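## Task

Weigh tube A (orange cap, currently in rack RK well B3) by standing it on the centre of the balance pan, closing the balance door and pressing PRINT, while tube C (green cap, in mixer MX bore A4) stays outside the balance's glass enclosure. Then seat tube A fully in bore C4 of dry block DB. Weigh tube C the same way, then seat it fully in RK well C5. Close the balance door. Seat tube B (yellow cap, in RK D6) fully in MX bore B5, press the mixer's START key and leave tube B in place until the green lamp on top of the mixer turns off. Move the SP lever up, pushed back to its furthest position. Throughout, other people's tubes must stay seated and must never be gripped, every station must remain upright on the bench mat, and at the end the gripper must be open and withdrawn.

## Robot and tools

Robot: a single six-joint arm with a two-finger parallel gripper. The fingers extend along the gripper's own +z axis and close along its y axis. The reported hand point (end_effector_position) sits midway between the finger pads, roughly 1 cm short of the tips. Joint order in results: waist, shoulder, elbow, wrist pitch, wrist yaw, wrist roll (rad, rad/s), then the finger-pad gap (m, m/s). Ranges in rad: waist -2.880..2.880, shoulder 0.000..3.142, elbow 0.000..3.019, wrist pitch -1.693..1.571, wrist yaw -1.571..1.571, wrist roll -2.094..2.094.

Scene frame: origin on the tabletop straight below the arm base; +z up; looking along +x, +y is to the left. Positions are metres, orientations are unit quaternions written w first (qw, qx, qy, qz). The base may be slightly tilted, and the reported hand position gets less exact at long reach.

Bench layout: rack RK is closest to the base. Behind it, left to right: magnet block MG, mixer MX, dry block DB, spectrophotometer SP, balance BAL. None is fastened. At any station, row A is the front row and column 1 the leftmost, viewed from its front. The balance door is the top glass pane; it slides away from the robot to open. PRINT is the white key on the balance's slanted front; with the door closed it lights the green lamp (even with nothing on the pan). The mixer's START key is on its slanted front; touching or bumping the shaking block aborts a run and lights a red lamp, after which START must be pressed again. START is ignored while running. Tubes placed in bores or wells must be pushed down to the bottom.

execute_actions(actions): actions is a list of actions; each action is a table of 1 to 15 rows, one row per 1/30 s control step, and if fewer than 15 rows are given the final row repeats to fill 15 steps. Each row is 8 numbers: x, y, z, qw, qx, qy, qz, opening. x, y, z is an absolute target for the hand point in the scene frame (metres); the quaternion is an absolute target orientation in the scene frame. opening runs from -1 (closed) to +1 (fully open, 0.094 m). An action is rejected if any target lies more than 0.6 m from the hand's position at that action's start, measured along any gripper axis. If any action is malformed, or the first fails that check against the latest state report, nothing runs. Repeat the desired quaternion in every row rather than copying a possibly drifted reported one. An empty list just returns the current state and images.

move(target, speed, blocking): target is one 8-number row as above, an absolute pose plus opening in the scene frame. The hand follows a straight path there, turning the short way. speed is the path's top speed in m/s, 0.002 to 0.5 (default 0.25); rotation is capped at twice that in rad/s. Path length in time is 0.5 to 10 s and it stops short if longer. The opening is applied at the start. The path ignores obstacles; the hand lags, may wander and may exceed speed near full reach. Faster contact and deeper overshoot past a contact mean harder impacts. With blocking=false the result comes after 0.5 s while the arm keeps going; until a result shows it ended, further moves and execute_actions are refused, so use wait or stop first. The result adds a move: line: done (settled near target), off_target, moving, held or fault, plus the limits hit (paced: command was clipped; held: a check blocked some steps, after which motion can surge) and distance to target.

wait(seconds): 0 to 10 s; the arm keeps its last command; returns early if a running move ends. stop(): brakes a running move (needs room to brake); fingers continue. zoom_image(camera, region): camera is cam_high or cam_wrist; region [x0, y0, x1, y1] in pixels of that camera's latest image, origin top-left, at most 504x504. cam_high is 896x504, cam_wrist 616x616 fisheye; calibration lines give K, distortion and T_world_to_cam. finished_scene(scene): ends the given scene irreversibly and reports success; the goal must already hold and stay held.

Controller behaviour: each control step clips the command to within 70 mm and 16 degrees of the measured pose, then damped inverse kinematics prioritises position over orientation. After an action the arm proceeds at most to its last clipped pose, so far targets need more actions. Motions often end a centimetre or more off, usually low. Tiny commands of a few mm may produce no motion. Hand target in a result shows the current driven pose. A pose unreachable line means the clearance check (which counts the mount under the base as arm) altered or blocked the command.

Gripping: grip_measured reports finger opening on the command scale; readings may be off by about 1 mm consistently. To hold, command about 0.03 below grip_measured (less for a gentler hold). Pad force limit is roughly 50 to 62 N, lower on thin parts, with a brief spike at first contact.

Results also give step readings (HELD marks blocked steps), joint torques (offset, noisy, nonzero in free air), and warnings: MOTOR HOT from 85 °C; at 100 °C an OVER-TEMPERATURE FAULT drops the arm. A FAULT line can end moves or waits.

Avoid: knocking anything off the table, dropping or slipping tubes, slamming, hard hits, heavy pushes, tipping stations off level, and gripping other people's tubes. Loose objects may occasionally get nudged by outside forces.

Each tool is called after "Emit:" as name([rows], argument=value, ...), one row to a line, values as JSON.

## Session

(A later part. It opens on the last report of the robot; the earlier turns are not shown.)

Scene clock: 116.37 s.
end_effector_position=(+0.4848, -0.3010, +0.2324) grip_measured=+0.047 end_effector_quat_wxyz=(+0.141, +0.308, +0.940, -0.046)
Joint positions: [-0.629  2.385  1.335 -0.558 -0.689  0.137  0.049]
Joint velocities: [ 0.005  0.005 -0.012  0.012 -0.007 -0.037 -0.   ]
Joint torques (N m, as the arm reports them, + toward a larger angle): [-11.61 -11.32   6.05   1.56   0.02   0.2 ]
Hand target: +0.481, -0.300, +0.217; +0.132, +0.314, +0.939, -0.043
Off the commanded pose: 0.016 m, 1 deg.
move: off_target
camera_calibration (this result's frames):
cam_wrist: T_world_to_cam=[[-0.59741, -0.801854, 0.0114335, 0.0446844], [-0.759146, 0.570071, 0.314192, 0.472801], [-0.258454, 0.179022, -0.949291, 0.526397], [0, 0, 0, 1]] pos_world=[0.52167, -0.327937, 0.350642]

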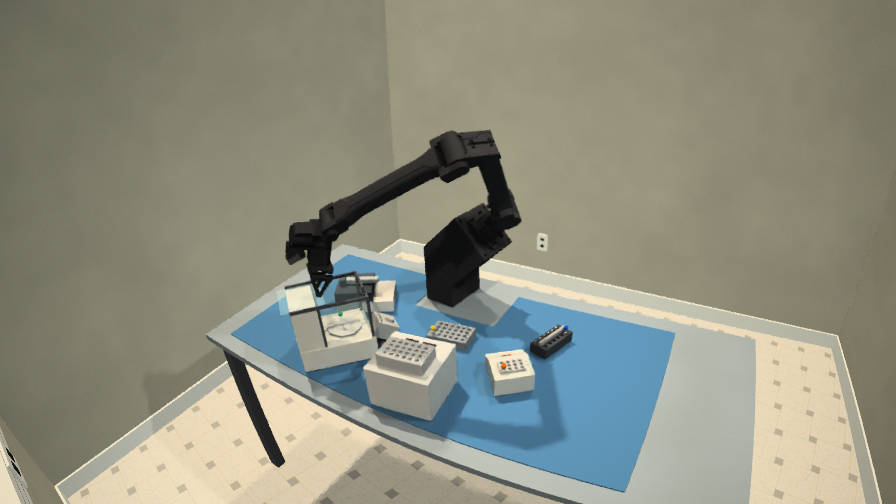

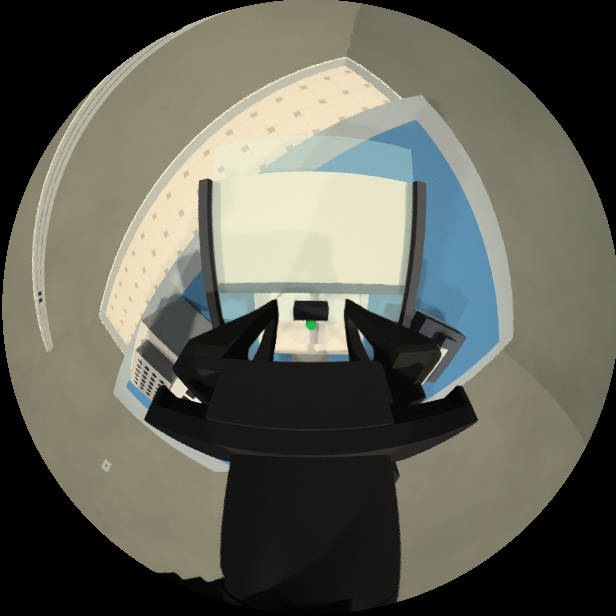

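Emit:
execute_actions([
  [[0.481,-0.300,0.218,0.1318,0.3141,0.9388,-0.0441,-0.1],[0.481,-0.300,0.218,0.1318,0.3141,0.9388,-0.0441,-0.2],[0.481,-0.300,0.218,0.1318,0.3141,0.9388,-0.0441,-0.3],[0.481,-0.300,0.218,0.1318,0.3141,0.9388,-0.0441,-0.38],[0.481,-0.300,0.218,0.1318,0.3141,0.9388,-0.0441,-0.43],[0.481,-0.300,0.218,0.1318,0.3141,0.9388,-0.0441,-0.46],[0.481,-0.300,0.218,0.1318,0.3141,0.9388,-0.0441,-0.48],[0.481,-0.300,0.218,0.1318,0.3141,0.9388,-0.0441,-0.5],[0.481,-0.300,0.218,0.1318,0.3141,0.9388,-0.0441,-0.52],[0.481,-0.300,0.218,0.1318,0.3141,0.9388,-0.0441,-0.535]],
])

Emit:
move(target=[0.398,-0.236,0.236,0.1318,0.3141,0.9388,-0.0441,-0.535], speed=0.08)

Emit:
move(target=[0.380,-0.222,0.236,0.1318,0.3141,0.9388,-0.0441,-0.535], speed=0.03)

Emit:
execute_actions([
  [[0.390,-0.229,0.236,0.1318,0.3141,0.9388,-0.0441,-0.535],[0.390,-0.229,0.236,0.1318,0.3141,0.9388,-0.0441,-0.535],[0.390,-0.229,0.236,0.1318,0.3141,0.9388,-0.0441,-0.5],[0.390,-0.229,0.236,0.1318,0.3141,0.9388,-0.0441,-0.4],[0.390,-0.229,0.236,0.1318,0.3141,0.9388,-0.0441,-0.2]],
])

Emit:
move(target=[0.390,-0.229,0.28,0.1318,0.3141,0.9388,-0.0441,-0.2], speed=0.12)

Emit:
move(target=[0.29,-0.152,0.27,0.2454,0.3065,0.916,-0.0821,-1], speed=0.2)

Emit:
move(target=[0.298,-0.157,0.11,0.2454,0.3065,0.916,-0.0821,-1], speed=0.15)

Emit:
move(target=[0.324,-0.173,0.069,0.2454,0.3065,0.916,-0.0821,-1], speed=0.04)

Emit:
move(target=[0.295,-0.155,0.12,0.2454,0.3065,0.916,-0.0821,-1], speed=0.12)

Scene clock: 117.77 s.
end_effector_position=(+0.4850, -0.3009, +0.2324) grip_measured=-0.512 end_effector_quat_wxyz=(+0.141, +0.309, +0.940, -0.046)
Joint positions: [-0.629  2.385  1.335 -0.557 -0.69   0.139  0.023]
Joint velocities: [ 0.015 -0.015 -0.002 -0.007  0.022 -0.022 -0.001]
Joint torques (N m, as the arm reports them, + toward a larger angle): [-11.   -11.51   6.23   1.35   0.13   0.16]
Hand target: +0.481, -0.300, +0.218; +0.132, +0.314, +0.939, -0.044
Off the commanded pose: 0.015 m, 1 deg.
Step readings (end_effector_position):
0: (+0.4849, -0.3011, +0.2324)
1: (+0.4849, -0.3011, +0.2324)
2: (+0.4849, -0.3011, +0.2324)
4: (+0.4849, -0.3011, +0.2324)
8: (+0.4850, -0.3009, +0.2324)
15: end_effector_position above
camera_calibration (this result's frames):
cam_wrist: T_world_to_cam=[[-0.598216, -0.801269, 0.0102952, 0.0456565], [-0.758838, 0.570572, 0.314026, 0.472889], [-0.257494, 0.180043, -0.949359, 0.52629], [0, 0, 0, 1]] pos_world=[0.521675, -0.327989, 0.350668]

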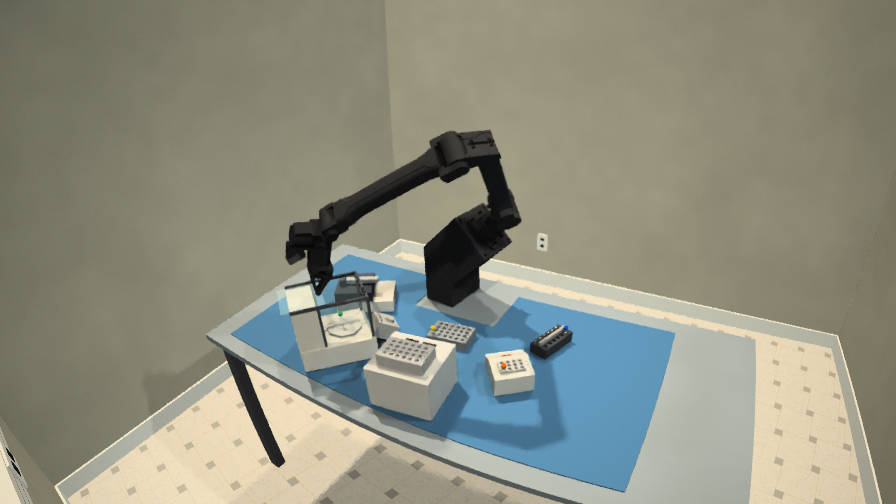

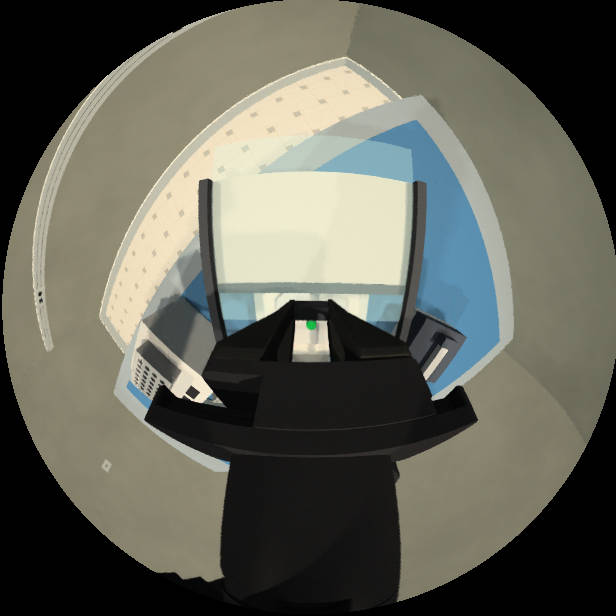

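Scene clock: 119.43 s.
end_effector_position=(+0.4008, -0.2362, +0.2306) grip_measured=-0.512 end_effector_quat_wxyz=(+0.126, +0.313, +0.940, -0.043)
Joint positions: [-0.643  2.192  1.014 -0.481 -0.688  0.102  0.023]
Joint velocities: [-0.024 -0.015 -0.002 -0.012 -0.022 -0.037 -0.   ]
Joint torques (N m, as the arm reports them, + toward a larger angle): [-11.56 -10.92   5.37   1.01   0.17  -0.01]
Hand target: +0.398, -0.237, +0.236; +0.132, +0.314, +0.939, -0.045
Off the commanded pose: 0.006 m, 1 deg.
move: done
camera_calibration (this result's frames):
cam_wrist: T_world_to_cam=[[-0.604498, -0.796493, 0.0134699, 0.0500879], [-0.74546, 0.571566, 0.342932, 0.360844], [-0.280842, 0.19726, -0.939264, 0.502366], [0, 0, 0, 1]] pos_world=[0.440358, -0.265448, 0.347434]

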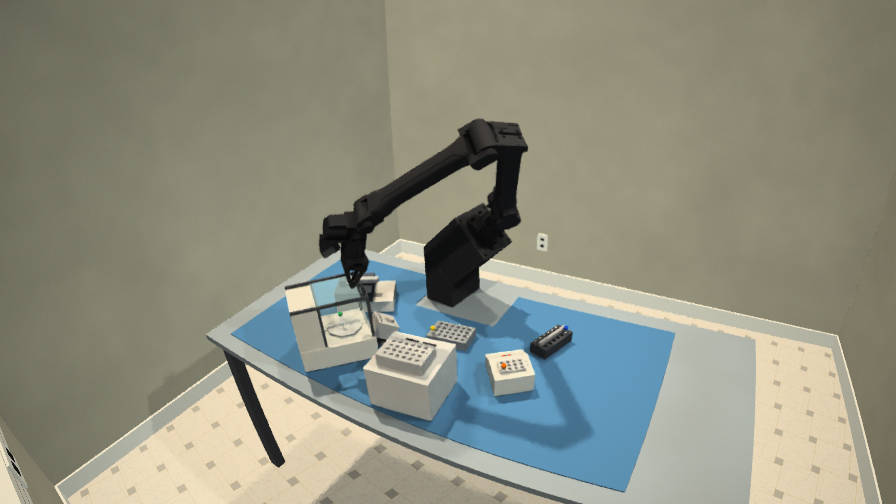

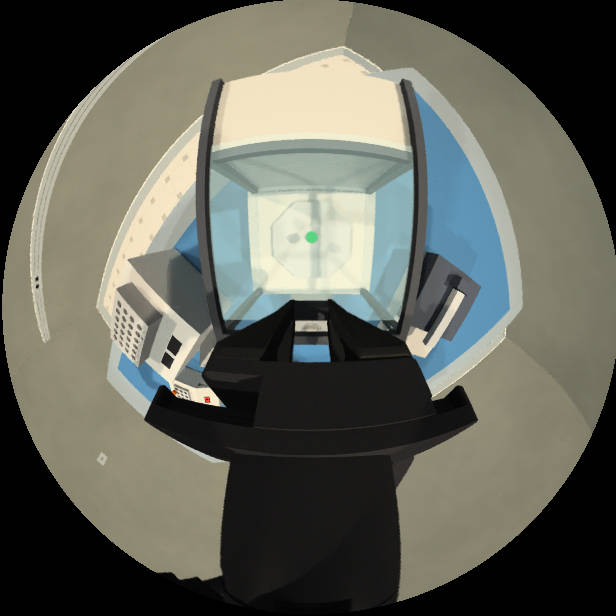

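Scene clock: 120.53 s.
end_effector_position=(+0.3909, -0.2287, +0.2305) grip_measured=-0.512 end_effector_quat_wxyz=(+0.133, +0.307, +0.941, -0.047)
Joint positions: [-0.644  2.163  0.963 -0.441 -0.685  0.1    0.023]
Joint velocities: [-0.005 -0.015 -0.017  0.012 -0.051  0.095 -0.001]
Joint torques (N m, as the arm reports them, + toward a larger angle): [-11.09 -11.54   3.86   0.25   0.06  -0.03]
Hand target: +0.380, -0.222, +0.236; +0.132, +0.314, +0.939, -0.044
Off the commanded pose: 0.014 m, 1 deg.
move: off_target
camera_calibration (this result's frames):
cam_wrist: T_world_to_cam=[[-0.595315, -0.803298, 0.0176793, 0.043997], [-0.75536, 0.567019, 0.328512, 0.355317], [-0.273918, 0.182214, -0.944334, 0.493002], [0, 0, 0, 1]] pos_world=[0.429626, -0.255961, 0.348055]

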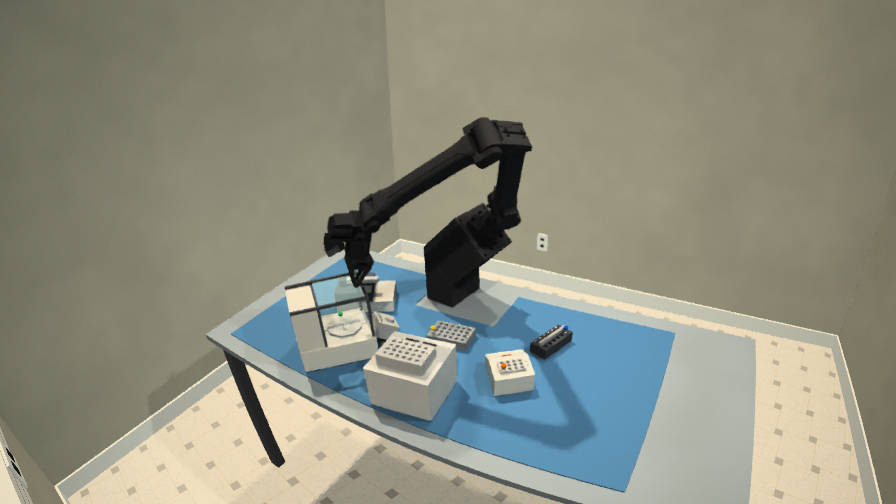

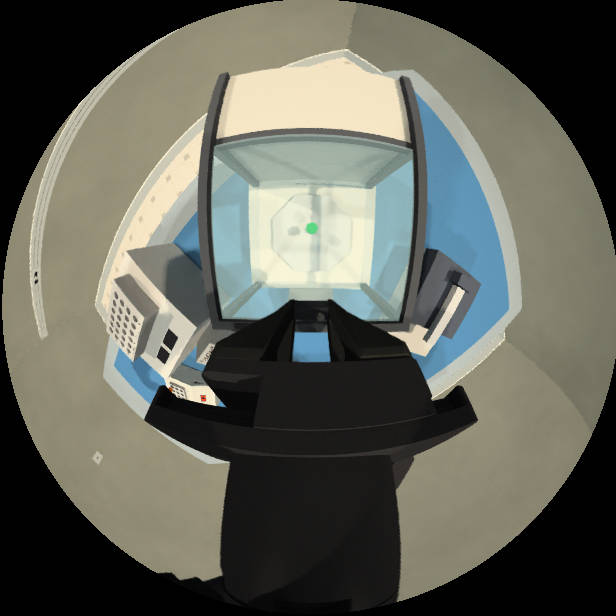

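Scene clock: 121.03 s.
end_effector_position=(+0.3888, -0.2278, +0.2306) grip_measured=-0.203 end_effector_quat_wxyz=(+0.129, +0.311, +0.941, -0.045)
Joint positions: [-0.646  2.162  0.963 -0.453 -0.685  0.1    0.037]
Joint velocities: [-0.015  0.005  0.002 -0.022 -0.11  -0.007  0.   ]
Joint torques (N m, as the arm reports them, + toward a larger angle): [-10.49  -9.67   6.59   0.25   0.05   0.01]
Hand target: +0.390, -0.229, +0.236; +0.132, +0.314, +0.939, -0.044
Off the commanded pose: 0.006 m, 1 deg.
Step readings (end_effector_position):
0: (+0.3909, -0.2287, +0.2305)
1: (+0.3909, -0.2287, +0.2305)
2: (+0.3909, -0.2287, +0.2305)
4: (+0.3907, -0.2286, +0.2305)
8: (+0.3891, -0.2278, +0.2305)
15: end_effector_position above
camera_calibration (this result's frames):
cam_wrist: T_world_to_cam=[[-0.601704, -0.798557, 0.0161054, 0.0474302], [-0.749066, 0.571183, 0.335635, 0.350126], [-0.277222, 0.189889, -0.941855, 0.494811], [0, 0, 0, 1]] pos_world=[0.427979, -0.256069, 0.347762]

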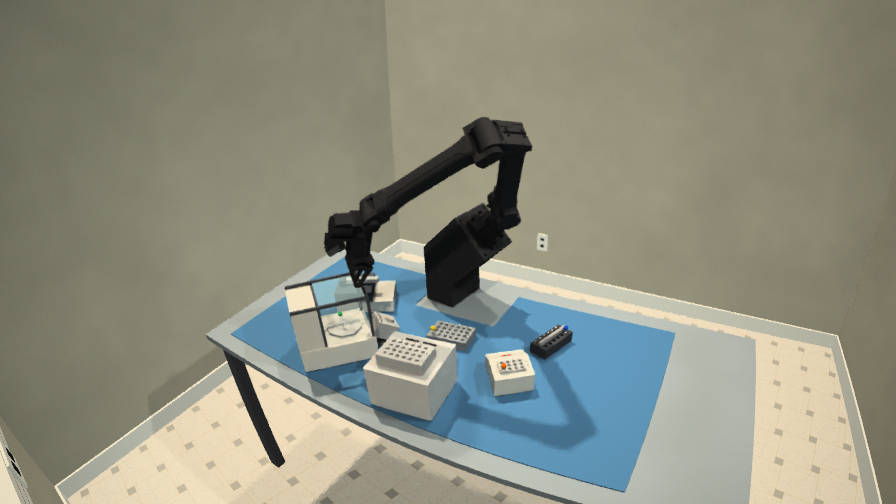

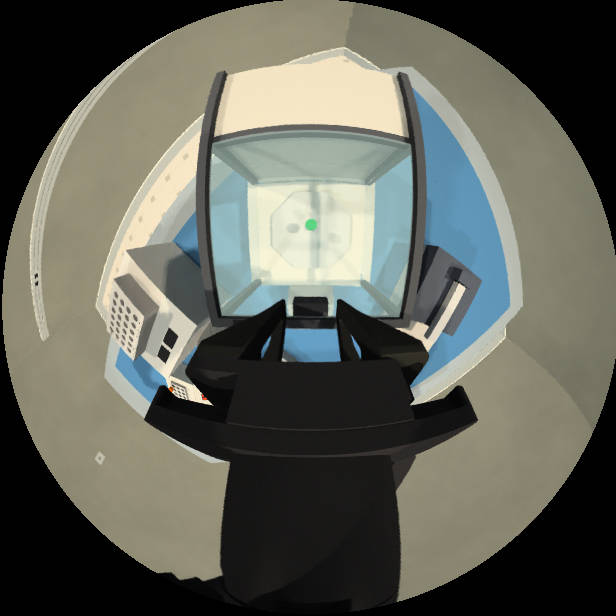

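Scene clock: 121.87 s.
end_effector_position=(+0.3741, -0.2241, +0.2688) grip_measured=-0.203 end_effector_quat_wxyz=(+0.122, +0.331, +0.935, -0.039)
Joint positions: [-0.718  2.102  0.976 -0.606 -0.679  0.037  0.037]
Joint velocities: [-0.005 -0.015 -0.002 -0.012  0.066 -0.051 -0.001]
Joint torques (N m, as the arm reports them, + toward a larger angle): [-9.69 -8.97  9.75  0.25  0.13 -0.2 ]
Hand target: +0.389, -0.229, +0.281; +0.132, +0.314, +0.939, -0.045
Off the commanded pose: 0.020 m, 2 deg.
move: off_target
camera_calibration (this result's frames):
cam_wrist: T_world_to_cam=[[-0.63384, -0.773457, 0.00316934, 0.0619802], [-0.723184, 0.594085, 0.352232, 0.315192], [-0.274319, 0.220967, -0.935907, 0.530313], [0, 0, 0, 1]] pos_world=[0.412702, -0.256493, 0.385106]

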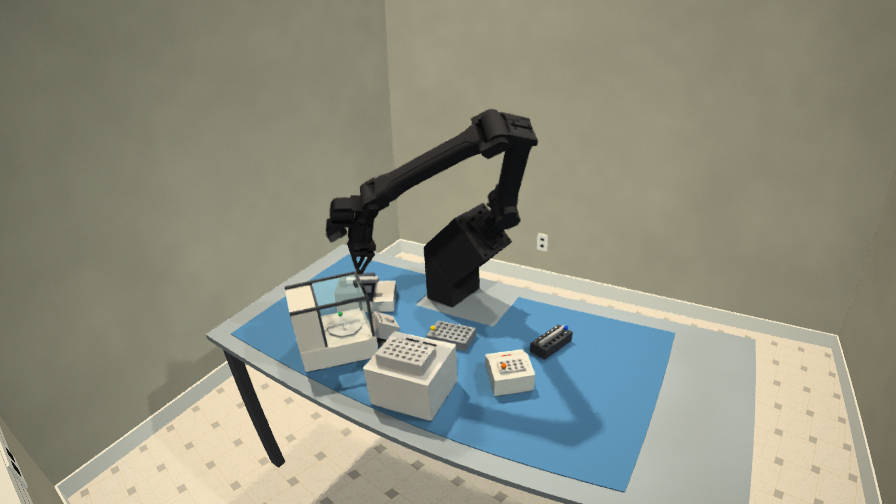

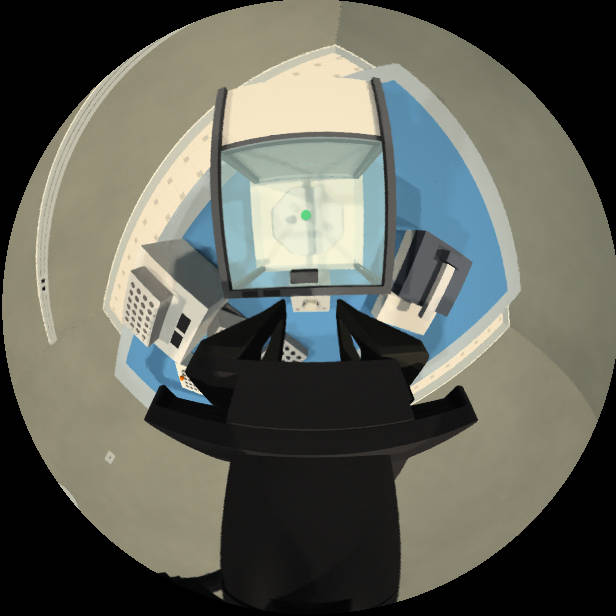

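Scene clock: 123.00 s.
end_effector_position=(+0.2882, -0.1482, +0.2682) grip_measured=-0.989 end_effector_quat_wxyz=(+0.237, +0.301, +0.920, -0.080)
Joint positions: [-0.746  1.749  0.476 -0.166 -0.66   0.149  0.001]
Joint velocities: [-0.015  0.005  0.002  0.007  0.022  0.081 -0.   ]
Joint torques (N m, as the arm reports them, + toward a larger angle): [-6.11 -3.19  6.77  1.9   0.22  0.23]
Hand target: +0.290, -0.152, +0.272; +0.246, +0.307, +0.916, -0.082
Off the commanded pose: 0.005 m, 1 deg.
move: done
camera_calibration (this result's frames):
cam_wrist: T_world_to_cam=[[-0.598845, -0.800722, 0.0151336, 0.0489242], [-0.794811, 0.596531, 0.111472, 0.293751], [-0.098286, 0.0547262, -0.993652, 0.429575], [0, 0, 0, 1]] pos_world=[0.304996, -0.159566, 0.393363]

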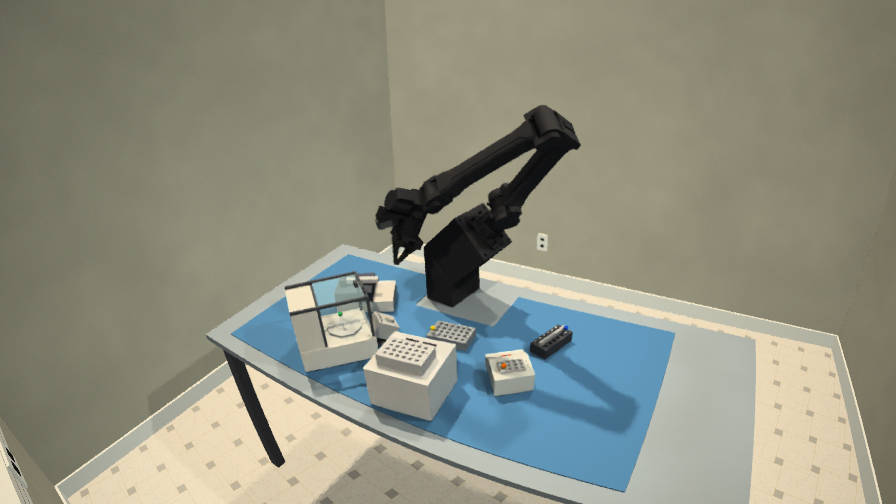

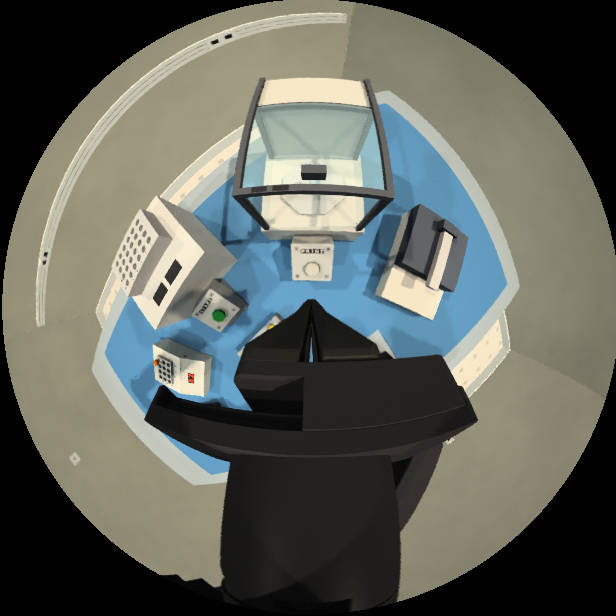

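Scene clock: 124.63 s.
end_effector_position=(+0.2943, -0.1550, +0.1065) grip_measured=-0.989 end_effector_quat_wxyz=(+0.241, +0.306, +0.918, -0.078)
Joint positions: [-0.334  2.302  0.429  0.722 -0.546  0.649  0.001]
Joint velocities: [-0.005 -0.005  0.002 -0.007  0.007  0.051 -0.   ]
Joint torques (N m, as the arm reports them, + toward a larger angle): [-6.92 -5.89  0.52  1.57  0.38  0.19]
Hand target: +0.299, -0.155, +0.105; +0.246, +0.307, +0.916, -0.076
Off the commanded pose: 0.005 m, 1 deg.
move: done
camera_calibration (this result's frames):
cam_wrist: T_world_to_cam=[[-0.606255, -0.795248, 0.00593172, 0.0536185], [-0.790511, 0.603425, 0.104743, 0.321168], [-0.0868758, 0.0588118, -0.994482, 0.267177], [0, 0, 0, 1]] pos_world=[0.309605, -0.166874, 0.231745]

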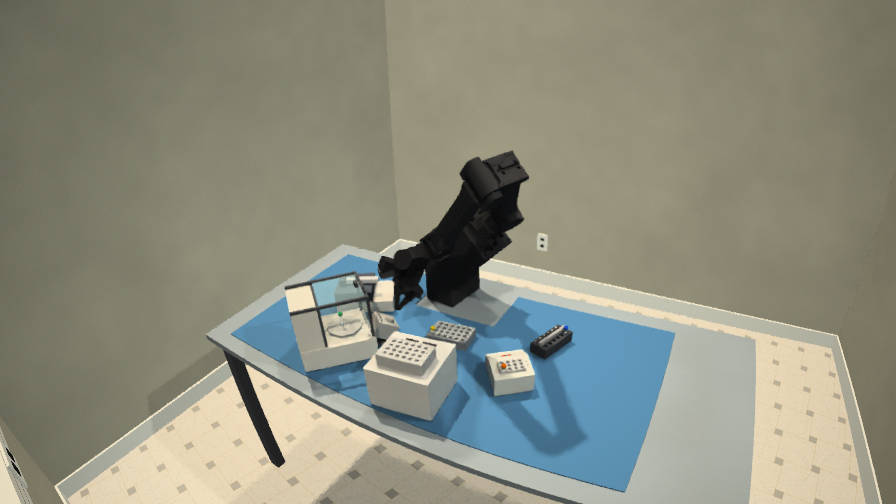

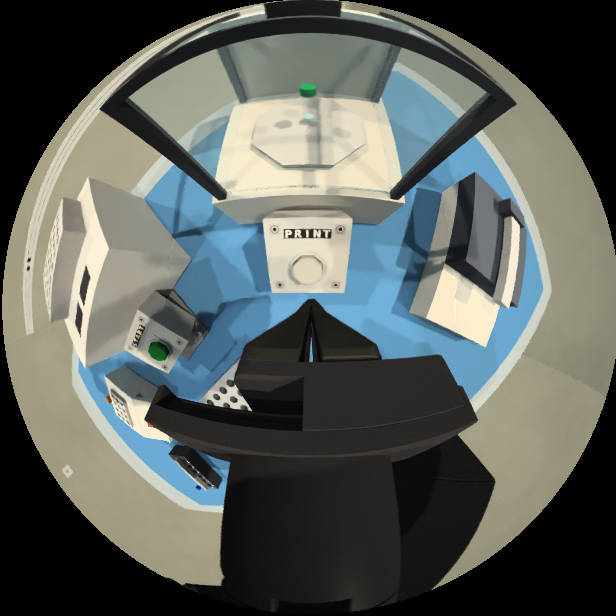

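Scene clock: 126.13 s.
end_effector_position=(+0.3184, -0.1702, +0.0790) grip_measured=-0.989 end_effector_quat_wxyz=(+0.247, +0.308, +0.915, -0.083)
Joint positions: [-0.269  2.395  0.518  0.769 -0.504  0.728  0.001]
Joint velocities: [ 0.005  0.015 -0.007 -0.012 -0.022 -0.037  0.001]
Joint torques (N m, as the arm reports them, + toward a larger angle): [-6.45 -4.85  1.37  1.55  0.48  0.23]
Hand target: +0.324, -0.172, +0.069; +0.245, +0.306, +0.916, -0.081
Off the commanded pose: 0.012 m, 0 deg.
move: off_target
camera_calibration (this result's frames):
cam_wrist: T_world_to_cam=[[-0.612419, -0.790495, 0.00780356, 0.0589255], [-0.786908, 0.610525, 0.089638, 0.353485], [-0.0756226, 0.0487553, -0.995944, 0.237693], [0, 0, 0, 1]] pos_world=[0.332223, -0.18082, 0.204584]

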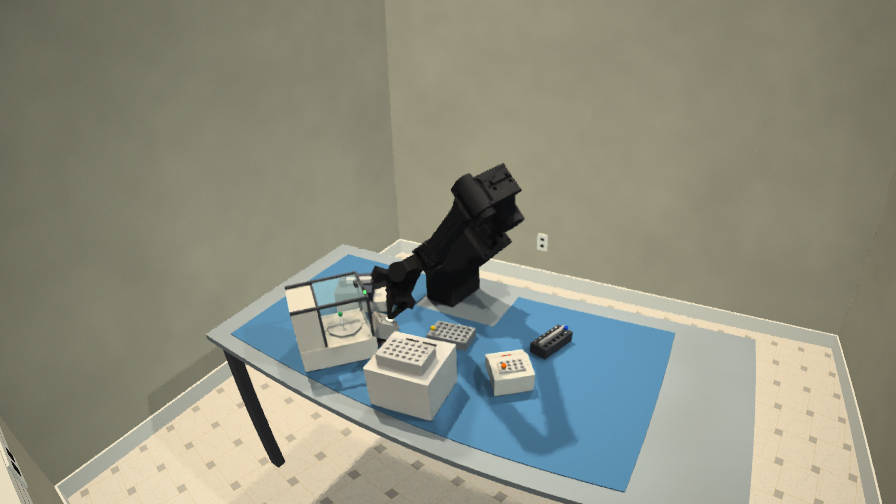

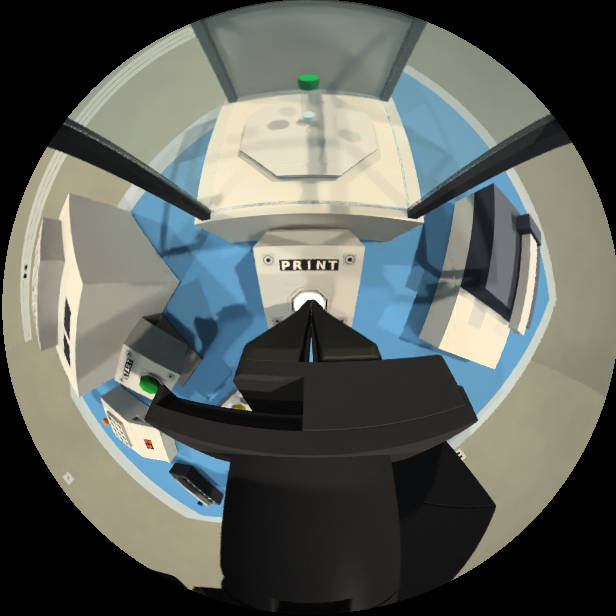

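Scene clock: 127.00 s.
end_effector_position=(+0.2978, -0.1561, +0.1206) grip_measured=-0.989 end_effector_quat_wxyz=(+0.250, +0.310, +0.914, -0.082)
Joint positions: [-0.365  2.256  0.421  0.683 -0.544  0.635  0.001]
Joint velocities: [ 0.005 -0.015  0.022 -0.007 -0.037 -0.051 -0.   ]
Joint torques (N m, as the arm reports them, + toward a larger angle): [-7.83 -6.89  0.38  0.5   0.21 -0.1 ]
Hand target: +0.295, -0.156, +0.121; +0.246, +0.306, +0.916, -0.084
Off the commanded pose: 0.003 m, 1 deg.
move: done
camera_calibration (this result's frames):
cam_wrist: T_world_to_cam=[[-0.615038, -0.788491, 0.00320433, 0.0586953], [-0.785487, 0.61304, 0.0848019, 0.325523], [-0.0688299, 0.0496394, -0.996393, 0.275001], [0, 0, 0, 1]] pos_world=[0.310722, -0.166929, 0.246216]

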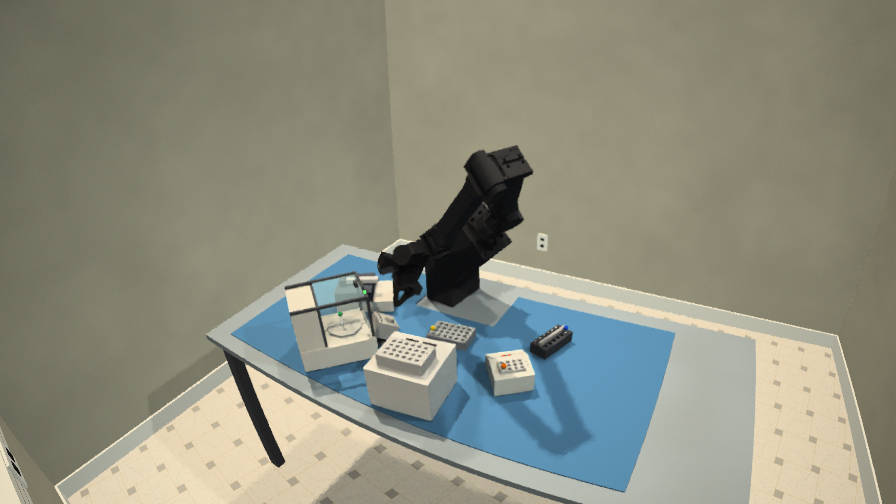

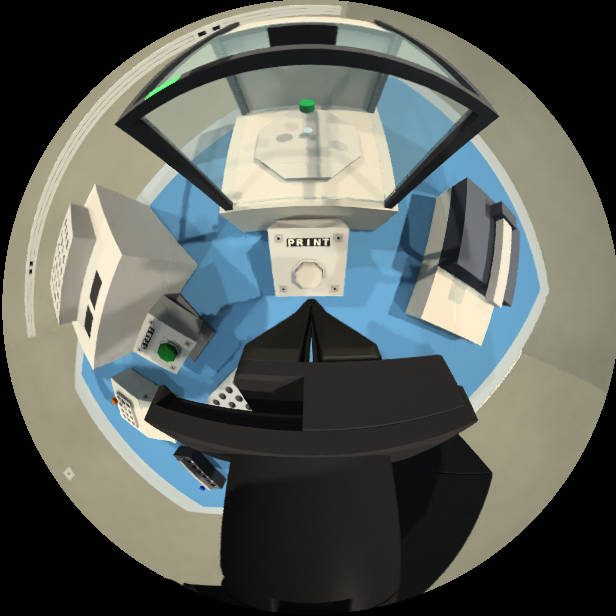

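Emit:
execute_actions(actions=[])

Emit:
move(target=[0.30,-0.16,0.29,0.2,0.31,0.927,-0.066,-1], speed=0.2)

Emit:
move(target=[0.40,-0.234,0.29,0.1318,0.3141,0.9388,-0.0441,0.05], speed=0.18)

Emit:
move(target=[0.388,-0.228,0.221,0.1318,0.3141,0.9388,-0.0441,0.05], speed=0.05)

Scene clock: 128.60 s.
end_effector_position=(+0.2978, -0.1561, +0.1206) grip_measured=-0.989 end_effector_quat_wxyz=(+0.250, +0.309, +0.914, -0.082)
Joint positions: [-0.365  2.256  0.421  0.683 -0.544  0.632  0.001]
Joint velocities: [-0.005 -0.005  0.002 -0.007 -0.007  0.007 -0.   ]
Joint torques (N m, as the arm reports them, + toward a larger angle): [-7.81 -6.38  0.34  0.52  0.2  -0.15]
Hand target: +0.295, -0.156, +0.121; +0.246, +0.306, +0.916, -0.083
Off the commanded pose: 0.003 m, 1 deg.
camera_calibration (this result's frames):
cam_wrist: T_world_to_cam=[[-0.612959, -0.790101, 0.00475221, 0.0576381], [-0.787018, 0.611077, 0.0847738, 0.325675], [-0.0698838, 0.0482228, -0.996389, 0.275093], [0, 0, 0, 1]] pos_world=[0.310867, -0.166739, 0.246217]

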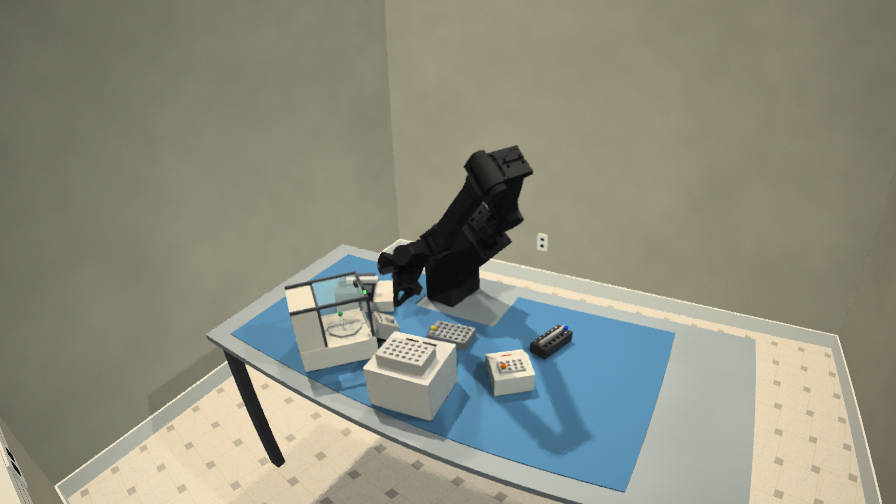

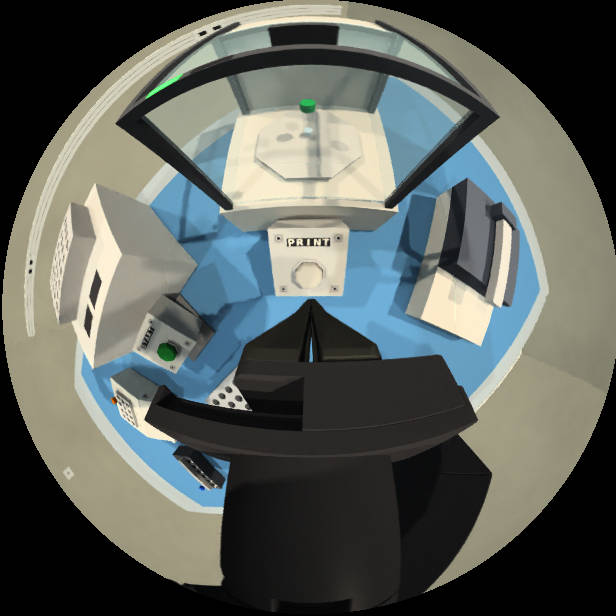

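Scene clock: 130.07 s.
end_effector_position=(+0.2861, -0.1568, +0.2853) grip_measured=-0.989 end_effector_quat_wxyz=(+0.194, +0.325, +0.923, -0.069)
Joint positions: [-0.797  1.769  0.579 -0.405 -0.656  0.054  0.001]
Joint velocities: [-0.015 -0.005  0.007 -0.012  0.007 -0.066 -0.002]
Joint torques (N m, as the arm reports them, + toward a larger angle): [-5.81 -3.73  9.84  0.51  0.   -0.17]
Hand target: +0.298, -0.162, +0.294; +0.199, +0.311, +0.927, -0.073
Off the commanded pose: 0.015 m, 2 deg.
move: off_target
camera_calibration (this result's frames):
cam_wrist: T_world_to_cam=[[-0.632238, -0.774671, 0.0126213, 0.0549016], [-0.757259, 0.621308, 0.201336, 0.262787], [-0.163811, 0.117735, -0.979441, 0.471401], [0, 0, 0, 1]] pos_world=[0.310929, -0.176241, 0.408108]

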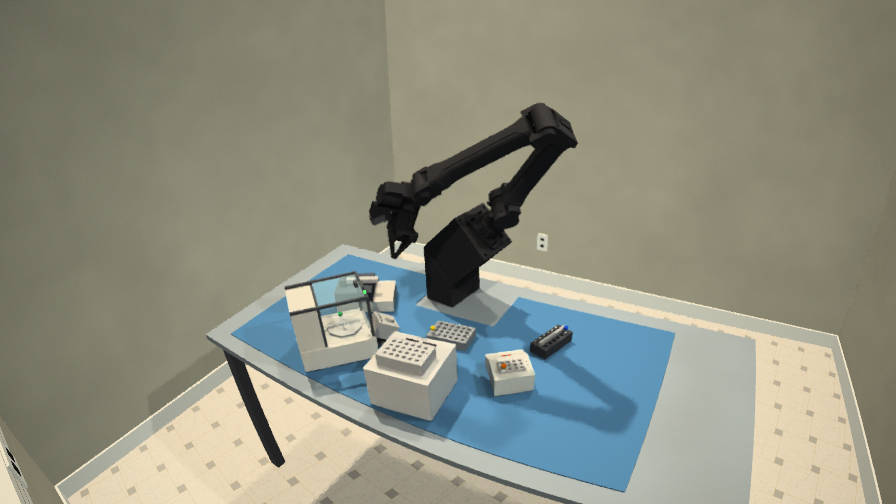

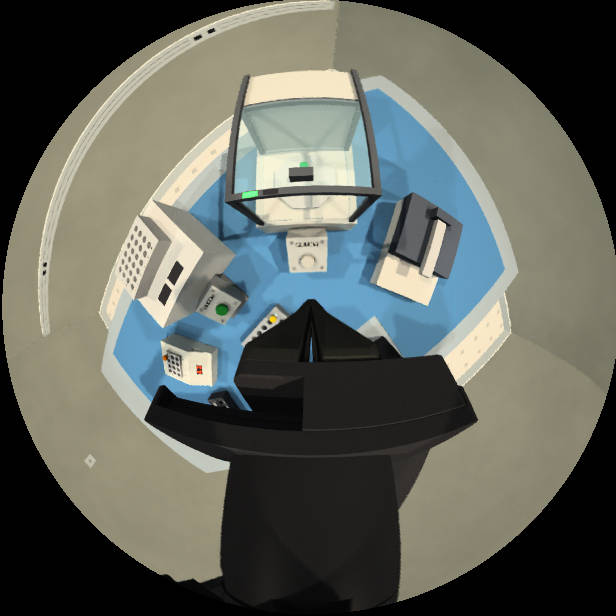

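Scene clock: 131.20 s.
end_effector_position=(+0.3872, -0.2321, +0.2876) grip_measured=+0.047 end_effector_quat_wxyz=(+0.134, +0.331, +0.933, -0.042)
Joint positions: [-0.736  2.099  1.023 -0.64  -0.679  0.033  0.049]
Joint velocities: [-0.005 -0.005  0.007 -0.007  0.007 -0.037 -0.   ]
Joint torques (N m, as the arm reports them, + toward a larger angle): [-8.46 -7.54  9.76  0.31 -0.01 -0.14]
Hand target: +0.400, -0.233, +0.289; +0.132, +0.314, +0.939, -0.043
Off the commanded pose: 0.013 m, 2 deg.
move: off_target
camera_calibration (this result's frames):
cam_wrist: T_world_to_cam=[[-0.633328, -0.773883, 0.000290798, 0.0645665], [-0.730491, 0.597941, 0.329923, 0.332884], [-0.255495, 0.208737, -0.944008, 0.545429], [0, 0, 0, 1]] pos_world=[0.423415, -0.26293, 0.405044]

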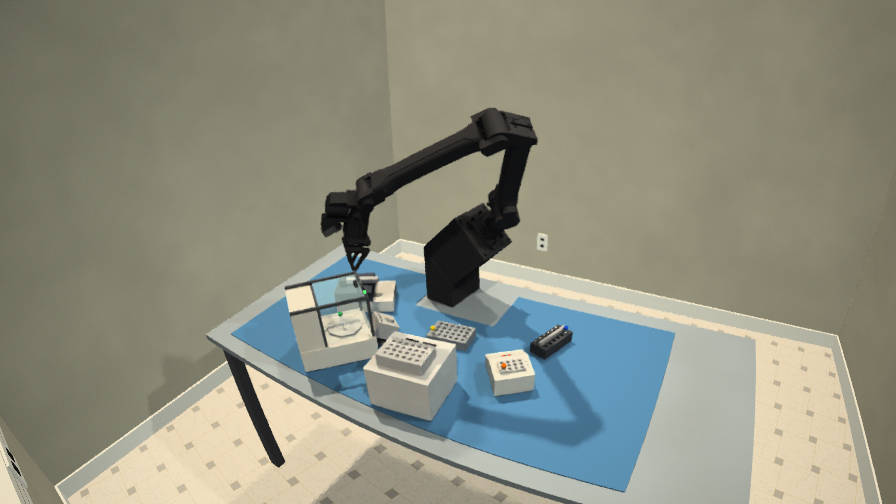

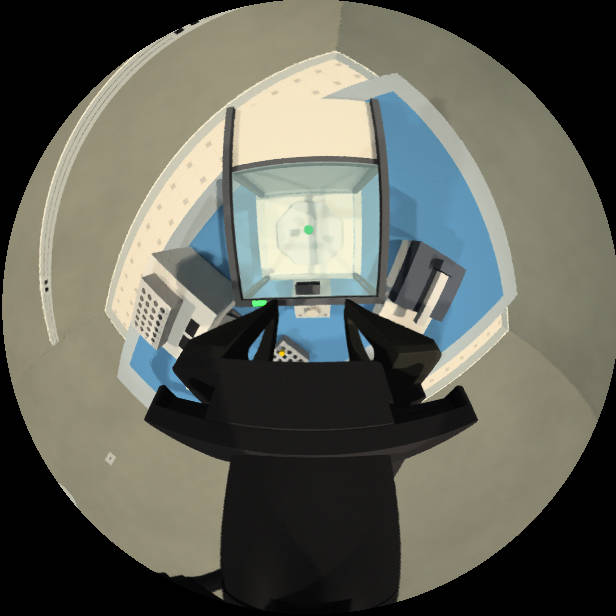

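Scene clock: 132.87 s.
end_effector_position=(+0.3917, -0.2293, +0.2313) grip_measured=+0.047 end_effector_quat_wxyz=(+0.139, +0.308, +0.940, -0.046)
Joint positions: [-0.647  2.161  0.957 -0.424 -0.689  0.111  0.049]
Joint velocities: [-0.015 -0.015  0.017  0.007  0.037  0.007  0.   ]
Joint torques (N m, as the arm reports them, + toward a larger angle): [-8.6  -9.07  5.39  1.35  0.01  0.2 ]
Hand target: +0.389, -0.228, +0.221; +0.132, +0.314, +0.939, -0.043
Off the commanded pose: 0.011 m, 1 deg.
move: off_target
camera_calibration (this result's frames):
cam_wrist: T_world_to_cam=[[-0.597161, -0.802038, 0.0115444, 0.0463962], [-0.758365, 0.569215, 0.317612, 0.360212], [-0.261308, 0.180911, -0.94815, 0.489768], [0, 0, 0, 1]] pos_world=[0.428859, -0.256431, 0.34943]

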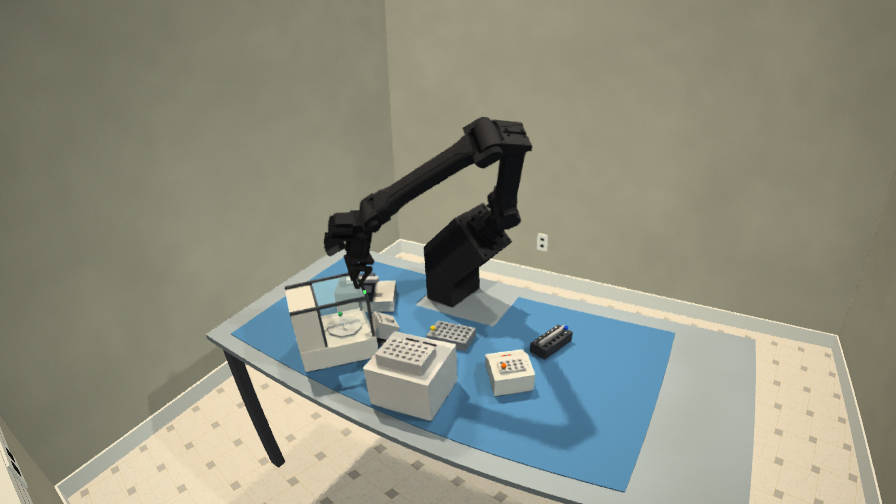

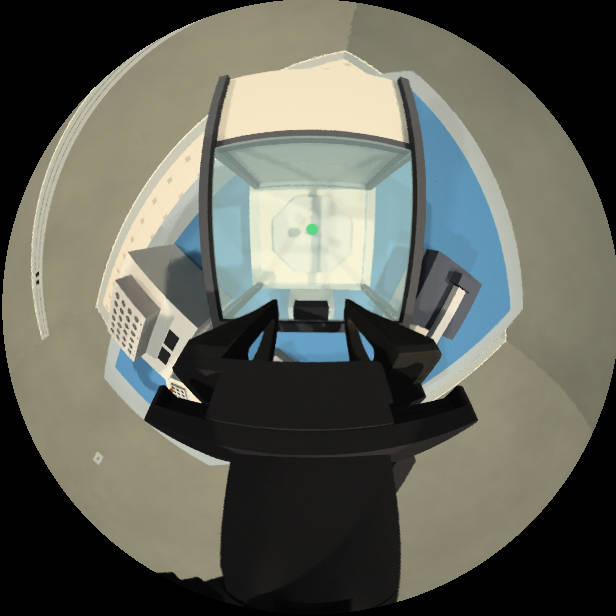

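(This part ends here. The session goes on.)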